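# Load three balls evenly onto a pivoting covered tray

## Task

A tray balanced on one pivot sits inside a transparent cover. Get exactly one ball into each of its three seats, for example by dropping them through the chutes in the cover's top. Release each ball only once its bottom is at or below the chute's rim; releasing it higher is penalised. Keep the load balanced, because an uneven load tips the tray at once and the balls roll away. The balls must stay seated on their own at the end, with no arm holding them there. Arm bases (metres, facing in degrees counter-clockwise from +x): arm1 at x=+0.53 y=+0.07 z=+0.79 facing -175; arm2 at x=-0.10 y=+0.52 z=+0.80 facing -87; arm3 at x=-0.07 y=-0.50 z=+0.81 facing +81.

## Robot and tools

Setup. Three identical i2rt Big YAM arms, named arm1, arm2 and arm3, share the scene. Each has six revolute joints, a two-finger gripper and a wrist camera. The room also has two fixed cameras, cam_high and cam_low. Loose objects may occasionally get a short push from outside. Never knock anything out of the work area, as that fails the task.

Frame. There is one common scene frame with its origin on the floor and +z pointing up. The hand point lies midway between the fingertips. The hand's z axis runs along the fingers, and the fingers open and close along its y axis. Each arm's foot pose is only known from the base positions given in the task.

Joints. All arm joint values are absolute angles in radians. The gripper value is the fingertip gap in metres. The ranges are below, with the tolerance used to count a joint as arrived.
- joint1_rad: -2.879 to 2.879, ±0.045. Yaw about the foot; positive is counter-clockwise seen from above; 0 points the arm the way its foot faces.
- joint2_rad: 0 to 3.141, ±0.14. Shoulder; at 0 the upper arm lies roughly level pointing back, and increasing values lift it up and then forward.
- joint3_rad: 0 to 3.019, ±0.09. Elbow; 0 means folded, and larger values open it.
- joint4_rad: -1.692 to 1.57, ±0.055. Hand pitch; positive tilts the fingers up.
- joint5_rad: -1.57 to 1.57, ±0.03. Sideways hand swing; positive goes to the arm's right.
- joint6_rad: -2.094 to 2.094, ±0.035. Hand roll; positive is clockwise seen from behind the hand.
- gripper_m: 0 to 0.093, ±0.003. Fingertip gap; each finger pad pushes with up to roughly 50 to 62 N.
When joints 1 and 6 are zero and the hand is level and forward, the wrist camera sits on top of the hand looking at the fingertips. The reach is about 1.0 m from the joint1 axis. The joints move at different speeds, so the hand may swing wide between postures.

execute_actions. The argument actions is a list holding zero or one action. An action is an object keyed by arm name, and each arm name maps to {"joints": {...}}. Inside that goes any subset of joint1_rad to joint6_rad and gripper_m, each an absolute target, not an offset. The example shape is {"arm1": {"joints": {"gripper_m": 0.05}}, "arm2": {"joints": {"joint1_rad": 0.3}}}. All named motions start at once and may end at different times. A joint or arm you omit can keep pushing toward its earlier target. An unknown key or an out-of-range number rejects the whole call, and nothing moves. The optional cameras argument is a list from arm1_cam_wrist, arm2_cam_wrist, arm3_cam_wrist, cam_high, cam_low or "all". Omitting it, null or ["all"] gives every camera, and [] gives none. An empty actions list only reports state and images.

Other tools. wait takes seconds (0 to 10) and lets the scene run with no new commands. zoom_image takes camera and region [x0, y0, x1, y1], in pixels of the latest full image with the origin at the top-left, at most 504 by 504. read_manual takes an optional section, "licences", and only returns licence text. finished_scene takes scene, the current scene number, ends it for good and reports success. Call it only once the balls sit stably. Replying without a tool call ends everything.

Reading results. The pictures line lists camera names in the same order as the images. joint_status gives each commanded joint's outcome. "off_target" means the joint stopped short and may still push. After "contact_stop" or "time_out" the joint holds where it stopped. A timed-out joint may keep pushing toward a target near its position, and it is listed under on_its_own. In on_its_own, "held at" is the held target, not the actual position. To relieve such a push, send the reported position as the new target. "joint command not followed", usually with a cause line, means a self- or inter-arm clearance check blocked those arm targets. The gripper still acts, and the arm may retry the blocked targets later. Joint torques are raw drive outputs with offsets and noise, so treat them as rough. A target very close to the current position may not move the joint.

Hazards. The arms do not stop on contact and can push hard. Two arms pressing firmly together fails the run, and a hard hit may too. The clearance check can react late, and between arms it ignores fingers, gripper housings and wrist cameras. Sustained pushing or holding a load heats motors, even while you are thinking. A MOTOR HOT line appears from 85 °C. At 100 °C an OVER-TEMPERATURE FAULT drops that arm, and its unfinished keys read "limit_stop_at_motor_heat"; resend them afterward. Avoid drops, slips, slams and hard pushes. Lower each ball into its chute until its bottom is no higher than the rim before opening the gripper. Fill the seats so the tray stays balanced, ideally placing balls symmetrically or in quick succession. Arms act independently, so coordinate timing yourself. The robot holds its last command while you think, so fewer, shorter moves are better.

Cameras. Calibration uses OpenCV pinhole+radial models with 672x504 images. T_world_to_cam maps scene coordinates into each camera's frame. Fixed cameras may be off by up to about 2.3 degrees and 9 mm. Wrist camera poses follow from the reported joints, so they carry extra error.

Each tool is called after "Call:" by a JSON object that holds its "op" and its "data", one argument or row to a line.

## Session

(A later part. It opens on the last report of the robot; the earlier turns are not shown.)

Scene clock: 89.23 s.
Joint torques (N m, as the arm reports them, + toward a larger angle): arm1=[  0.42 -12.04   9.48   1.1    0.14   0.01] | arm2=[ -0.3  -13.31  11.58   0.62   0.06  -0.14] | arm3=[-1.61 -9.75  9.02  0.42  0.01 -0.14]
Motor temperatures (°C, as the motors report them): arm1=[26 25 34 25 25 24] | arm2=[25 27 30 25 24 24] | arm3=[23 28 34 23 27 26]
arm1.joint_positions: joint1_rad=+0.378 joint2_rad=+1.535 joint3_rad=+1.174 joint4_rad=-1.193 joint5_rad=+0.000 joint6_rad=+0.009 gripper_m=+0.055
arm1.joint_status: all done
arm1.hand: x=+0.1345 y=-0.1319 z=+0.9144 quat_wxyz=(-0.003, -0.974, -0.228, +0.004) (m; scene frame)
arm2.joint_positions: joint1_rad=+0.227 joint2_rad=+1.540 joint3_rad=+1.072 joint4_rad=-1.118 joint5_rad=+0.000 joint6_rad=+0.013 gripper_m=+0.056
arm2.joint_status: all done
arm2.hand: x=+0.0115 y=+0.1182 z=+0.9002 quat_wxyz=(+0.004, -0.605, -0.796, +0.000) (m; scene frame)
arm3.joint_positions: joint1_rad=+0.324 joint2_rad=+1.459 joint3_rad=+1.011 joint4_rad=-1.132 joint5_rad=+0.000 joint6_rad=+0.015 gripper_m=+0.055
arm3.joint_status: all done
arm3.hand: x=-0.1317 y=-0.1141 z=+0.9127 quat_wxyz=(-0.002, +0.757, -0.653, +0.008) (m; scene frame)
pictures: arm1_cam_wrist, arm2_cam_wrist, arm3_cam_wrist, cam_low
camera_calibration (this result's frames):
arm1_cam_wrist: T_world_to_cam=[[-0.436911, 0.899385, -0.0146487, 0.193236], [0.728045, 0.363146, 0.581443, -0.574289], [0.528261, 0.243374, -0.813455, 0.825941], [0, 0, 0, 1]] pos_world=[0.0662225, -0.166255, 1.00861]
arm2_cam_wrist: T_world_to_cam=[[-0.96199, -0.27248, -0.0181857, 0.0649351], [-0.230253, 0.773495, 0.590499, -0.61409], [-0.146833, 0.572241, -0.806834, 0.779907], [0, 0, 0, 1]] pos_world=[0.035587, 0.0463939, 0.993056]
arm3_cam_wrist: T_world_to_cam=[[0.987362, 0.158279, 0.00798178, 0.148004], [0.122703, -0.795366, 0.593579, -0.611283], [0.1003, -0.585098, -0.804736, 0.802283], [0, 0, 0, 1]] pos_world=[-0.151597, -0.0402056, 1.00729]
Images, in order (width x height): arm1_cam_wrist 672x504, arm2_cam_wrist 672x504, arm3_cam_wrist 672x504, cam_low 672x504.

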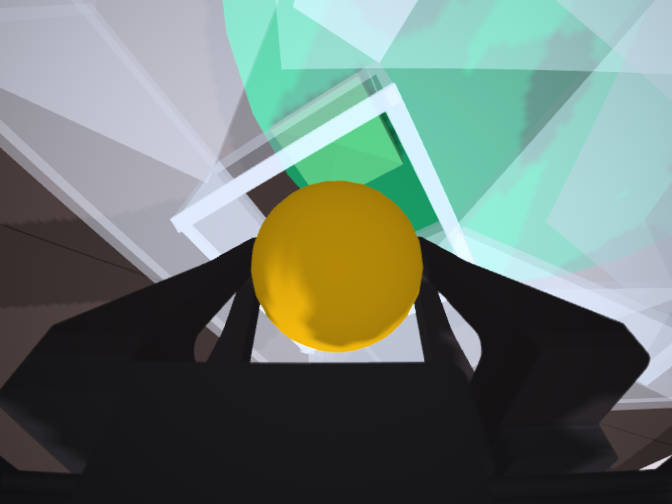

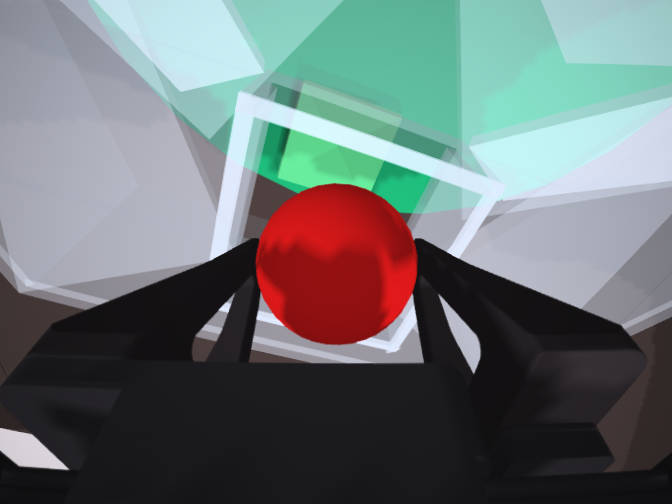

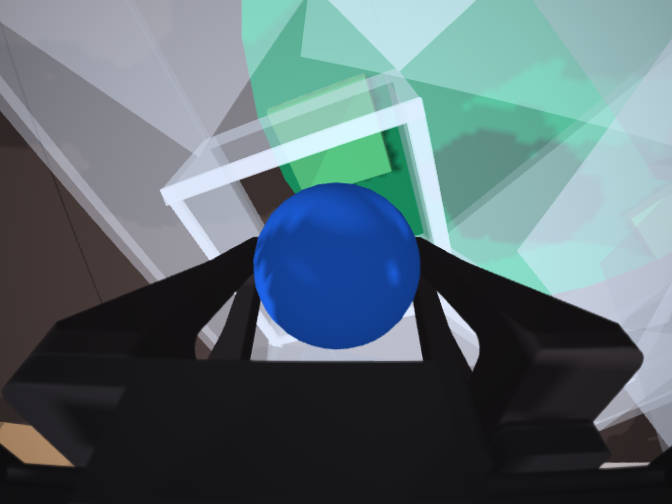

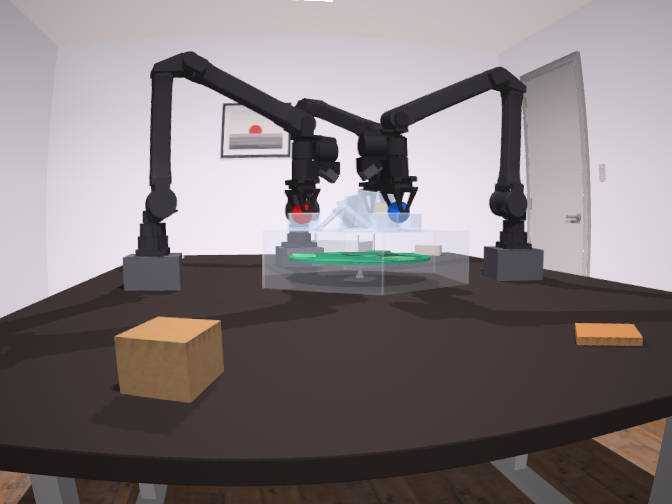

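Call:
{"op": "execute_actions", "data": {
  "actions": [
    {"arm2":{"joints":{"joint4_rad":-1.085,"joint5_rad":0.015}},"arm3":{"joints":{"joint5_rad":-0.033}}}
  ],
  "cameras": ["arm2_cam_wrist","arm3_cam_wrist"]
}}

Call:
{"op": "execute_actions", "data": {
  "actions": [
    {"arm1":{"joints":{"gripper_m":0.063}},"arm2":{"joints":{"gripper_m":0.063}},"arm3":{"joints":{"gripper_m":0.063}}}
  ],
  "cameras": ["cam_low"]
}}

Call:
{"op": "wait", "data": {
  "seconds": 3
}}

Scene clock: 96.17 s.
Joint torques (N m, as the arm reports them, + toward a larger angle): arm1=[  0.4  -12.17   9.43   1.05   0.14   0.01] | arm2=[ -0.31 -13.54  11.57   0.73   0.27  -0.15] | arm3=[ -1.89 -10.09   8.9    0.31  -0.1   -0.15]
Motor temperatures (°C, as the motors report them): arm1=[26 25 34 25 25 24] | arm2=[25 27 29 25 24 24] | arm3=[23 28 33 23 26 26]
arm1.joint_positions: joint1_rad=+0.378 joint2_rad=+1.535 joint3_rad=+1.174 joint4_rad=-1.193 joint5_rad=+0.000 joint6_rad=+0.009 gripper_m=+0.055
arm1.joint_status: not commanded
arm1.hand: x=+0.1345 y=-0.1319 z=+0.9144 quat_wxyz=(-0.003, -0.974, -0.228, +0.004) (m; scene frame)
arm2.joint_positions: joint1_rad=+0.227 joint2_rad=+1.540 joint3_rad=+1.072 joint4_rad=-1.097 joint5_rad=+0.011 joint6_rad=+0.013 gripper_m=+0.056
arm2.joint_status: all done
arm2.hand: x=+0.0112 y=+0.1128 z=+0.9003 quat_wxyz=(-0.001, -0.605, -0.796, +0.011) (m; scene frame)
arm3.joint_positions: joint1_rad=+0.324 joint2_rad=+1.459 joint3_rad=+1.011 joint4_rad=-1.132 joint5_rad=-0.030 joint6_rad=+0.015 gripper_m=+0.055
arm3.joint_status: all done
arm3.hand: x=-0.1368 y=-0.1149 z=+0.9127 quat_wxyz=(+0.009, +0.757, -0.653, -0.002) (m; scene frame)
pictures: arm2_cam_wrist, arm3_cam_wrist
camera_calibration (this result's frames):
arm2_cam_wrist: T_world_to_cam=[[-0.962032, -0.272829, -0.00766372, 0.0537072], [-0.227686, 0.786736, 0.573764, -0.59649], [-0.15051, 0.553725, -0.818985, 0.796034], [0, 0, 0, 1]] pos_world=[0.0356668, 0.043149, 0.994596]
arm3_cam_wrist: T_world_to_cam=[[0.987201, 0.157987, -0.0217701, 0.180218], [0.139924, -0.792539, 0.593551, -0.60862], [0.0765199, -0.589, -0.804502, 0.798394], [0, 0, 0, 1]] pos_world=[-0.153844, -0.0405729, 1.00748]
Images, in order (width x height): arm2_cam_wrist 672x504, arm3_cam_wrist 672x504.

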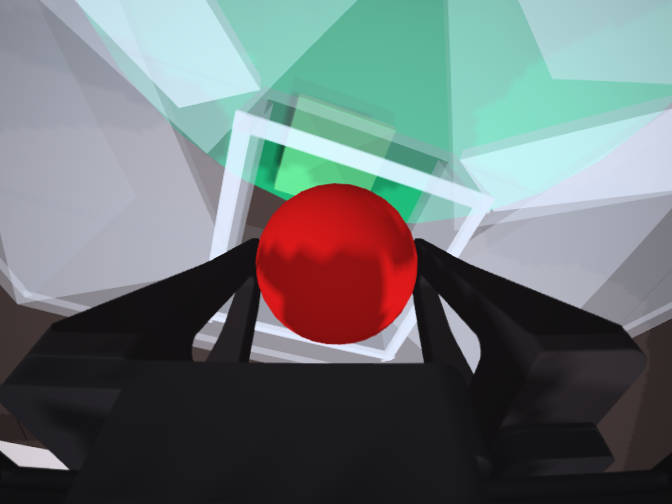

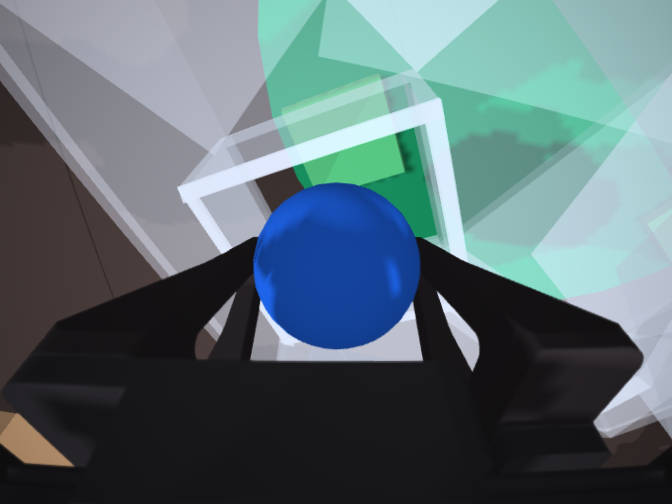

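Scene clock: 96.70 s.
Joint torques (N m, as the arm reports them, + toward a larger angle): arm1=[  0.29 -12.2    9.4    1.04   0.13   0.01] | arm2=[ -0.38 -13.41  11.63   0.72   0.31  -0.14] | arm3=[-1.21 -9.94  9.2   0.34 -0.3  -0.1 ]
Motor temperatures (°C, as the motors report them): arm1=[26 25 34 25 25 24] | arm2=[25 27 29 25 24 24] | arm3=[23 28 33 23 27 26]
arm1.joint_positions: joint1_rad=+0.378 joint2_rad=+1.535 joint3_rad=+1.174 joint4_rad=-1.193 joint5_rad=+0.000 joint6_rad=+0.009 gripper_m=+0.063
arm1.joint_status: all done
arm1.hand: x=+0.1345 y=-0.1319 z=+0.9144 quat_wxyz=(-0.003, -0.974, -0.228, +0.004) (m; scene frame)
arm2.joint_positions: joint1_rad=+0.229 joint2_rad=+1.540 joint3_rad=+1.072 joint4_rad=-1.097 joint5_rad=+0.010 joint6_rad=+0.013 gripper_m=+0.063
arm2.joint_status: all done
arm2.hand: x=+0.0121 y=+0.1131 z=+0.9004 quat_wxyz=(-0.002, -0.604, -0.797, +0.010) (m; scene frame)
arm3.joint_positions: joint1_rad=+0.321 joint2_rad=+1.459 joint3_rad=+1.011 joint4_rad=-1.132 joint5_rad=-0.026 joint6_rad=+0.014 gripper_m=+0.063
arm3.joint_status: all done
arm3.hand: x=-0.1350 y=-0.1146 z=+0.9128 quat_wxyz=(+0.007, +0.757, -0.654, -0.001) (m; scene frame)
pictures: cam_low
Images, in order (width x height): cam_low 672x504.

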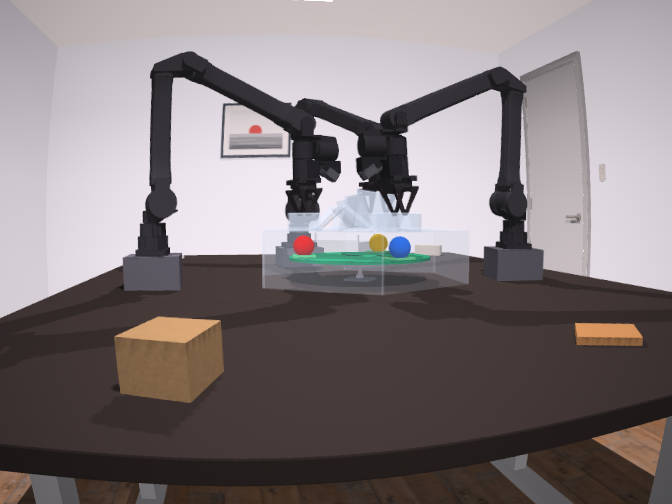

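Scene clock: 99.70 s.
Joint torques (N m, as the arm reports them, + toward a larger angle): arm1=[  0.35 -12.25   9.43   1.04   0.13   0.  ] | arm2=[ -0.46 -13.47  11.59   0.72   0.32  -0.15] | arm3=[ -0.81 -10.23   8.96   0.51  -0.25  -0.13]
Motor temperatures (°C, as the motors report them): arm1=[26 25 34 25 25 24] | arm2=[25 27 29 25 24 24] | arm3=[23 28 33 23 27 26]
arm1.joint_positions: joint1_rad=+0.378 joint2_rad=+1.535 joint3_rad=+1.174 joint4_rad=-1.193 joint5_rad=+0.000 joint6_rad=+0.009 gripper_m=+0.063
arm1.joint_status: all done
arm1.hand: x=+0.1345 y=-0.1319 z=+0.9144 quat_wxyz=(-0.003, -0.974, -0.228, +0.004) (m; scene frame)
arm2.joint_positions: joint1_rad=+0.229 joint2_rad=+1.540 joint3_rad=+1.072 joint4_rad=-1.097 joint5_rad=+0.010 joint6_rad=+0.013 gripper_m=+0.063
arm2.joint_status: all done
arm2.hand: x=+0.0121 y=+0.1131 z=+0.9004 quat_wxyz=(-0.002, -0.604, -0.797, +0.010) (m; scene frame)
arm3.joint_positions: joint1_rad=+0.321 joint2_rad=+1.459 joint3_rad=+1.011 joint4_rad=-1.132 joint5_rad=-0.026 joint6_rad=+0.014 gripper_m=+0.063
arm3.joint_status: all done
arm3.hand: x=-0.1350 y=-0.1146 z=+0.9128 quat_wxyz=(+0.007, +0.757, -0.654, -0.001) (m; scene frame)
wait: 3.00 s; at rest by 0.27 s
pictures: arm1_cam_wrist, arm2_cam_wrist, arm3_cam_wrist, cam_high, cam_low
camera_calibration (this result's frames):
arm1_cam_wrist: T_world_to_cam=[[-0.436911, 0.899385, -0.0146487, 0.193236], [0.728045, 0.363146, 0.581443, -0.574289], [0.528261, 0.243374, -0.813455, 0.825941], [0, 0, 0, 1]] pos_world=[0.0662225, -0.166255, 1.00861]
arm2_cam_wrist: T_world_to_cam=[[-0.961495, -0.274682, -0.00879252, 0.0559269], [-0.229881, 0.786318, 0.573462, -0.596215], [-0.150606, 0.553402, -0.819185, 0.79637], [0, 0, 0, 1]] pos_world=[0.0366528, 0.0434643, 0.994773]
arm3_cam_wrist: T_world_to_cam=[[0.987627, 0.155786, -0.0179646, 0.174711], [0.13595, -0.793467, 0.593234, -0.609062], [0.0781632, -0.588337, -0.804829, 0.799159], [0, 0, 0, 1]] pos_world=[-0.152212, -0.0403139, 1.00764]
Images, in order (width x height): arm1_cam_wrist 672x504, arm2_cam_wrist 672x504, arm3_cam_wrist 672x504, cam_high 672x504, cam_low 672x504.

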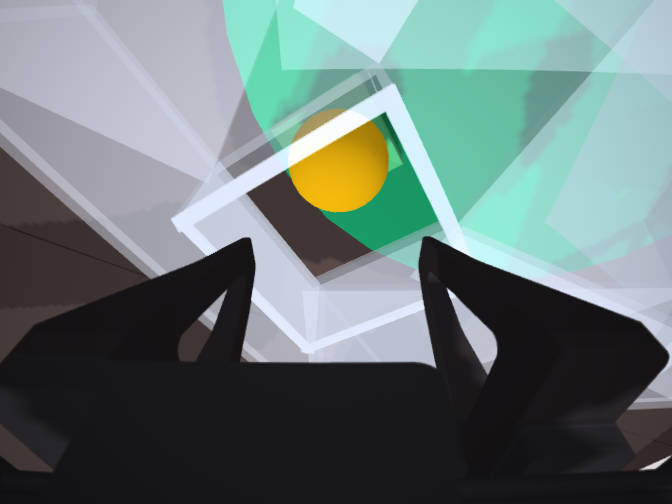

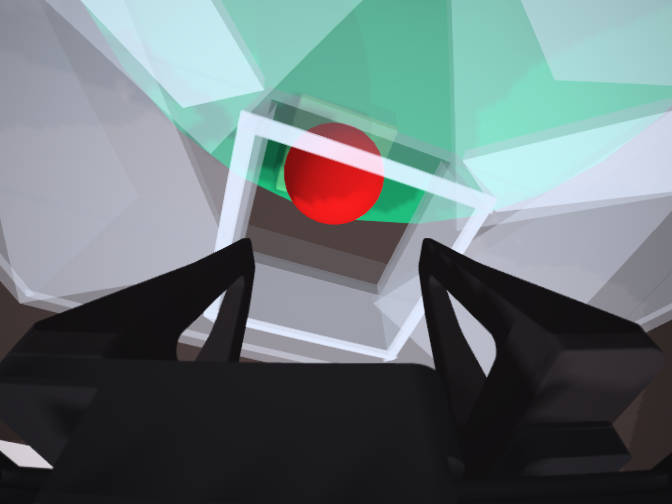

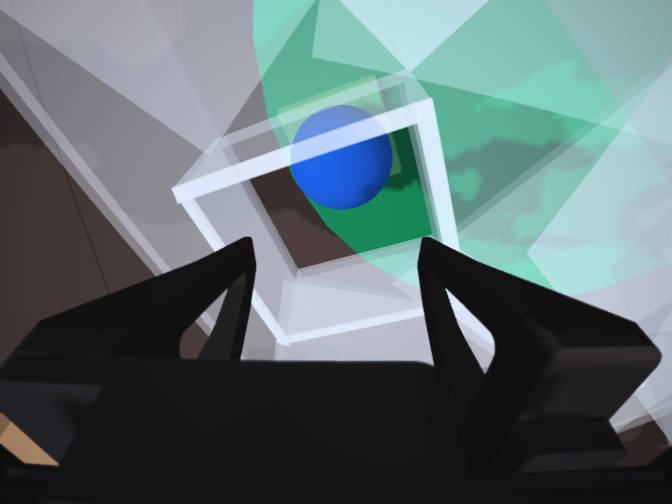

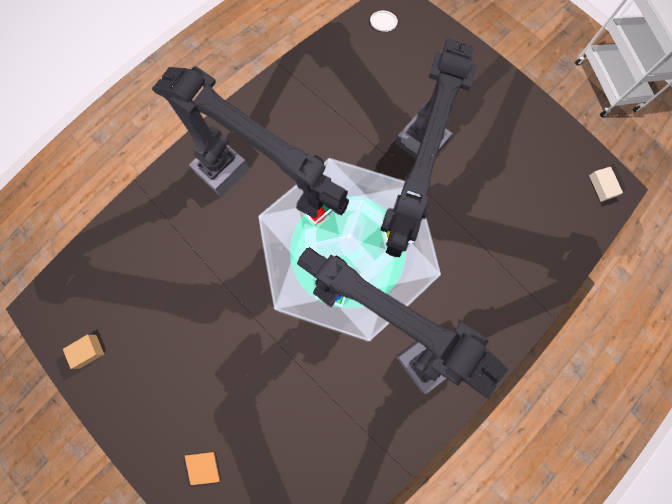

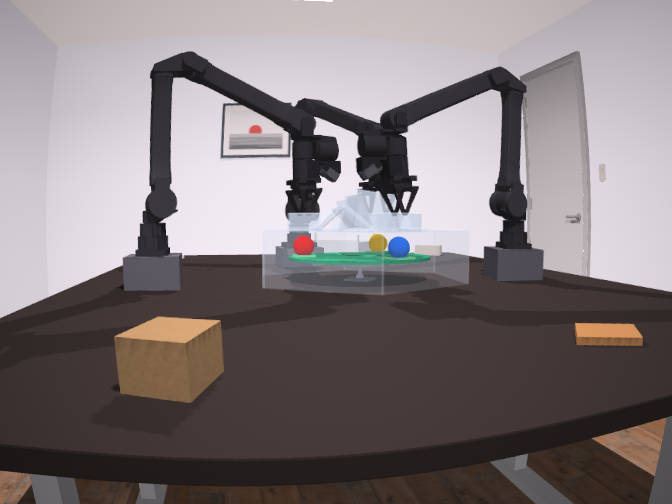

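Call:
{"op": "finished_scene", "data": {
  "scene": 2
}}

The scene is finished: the task was done.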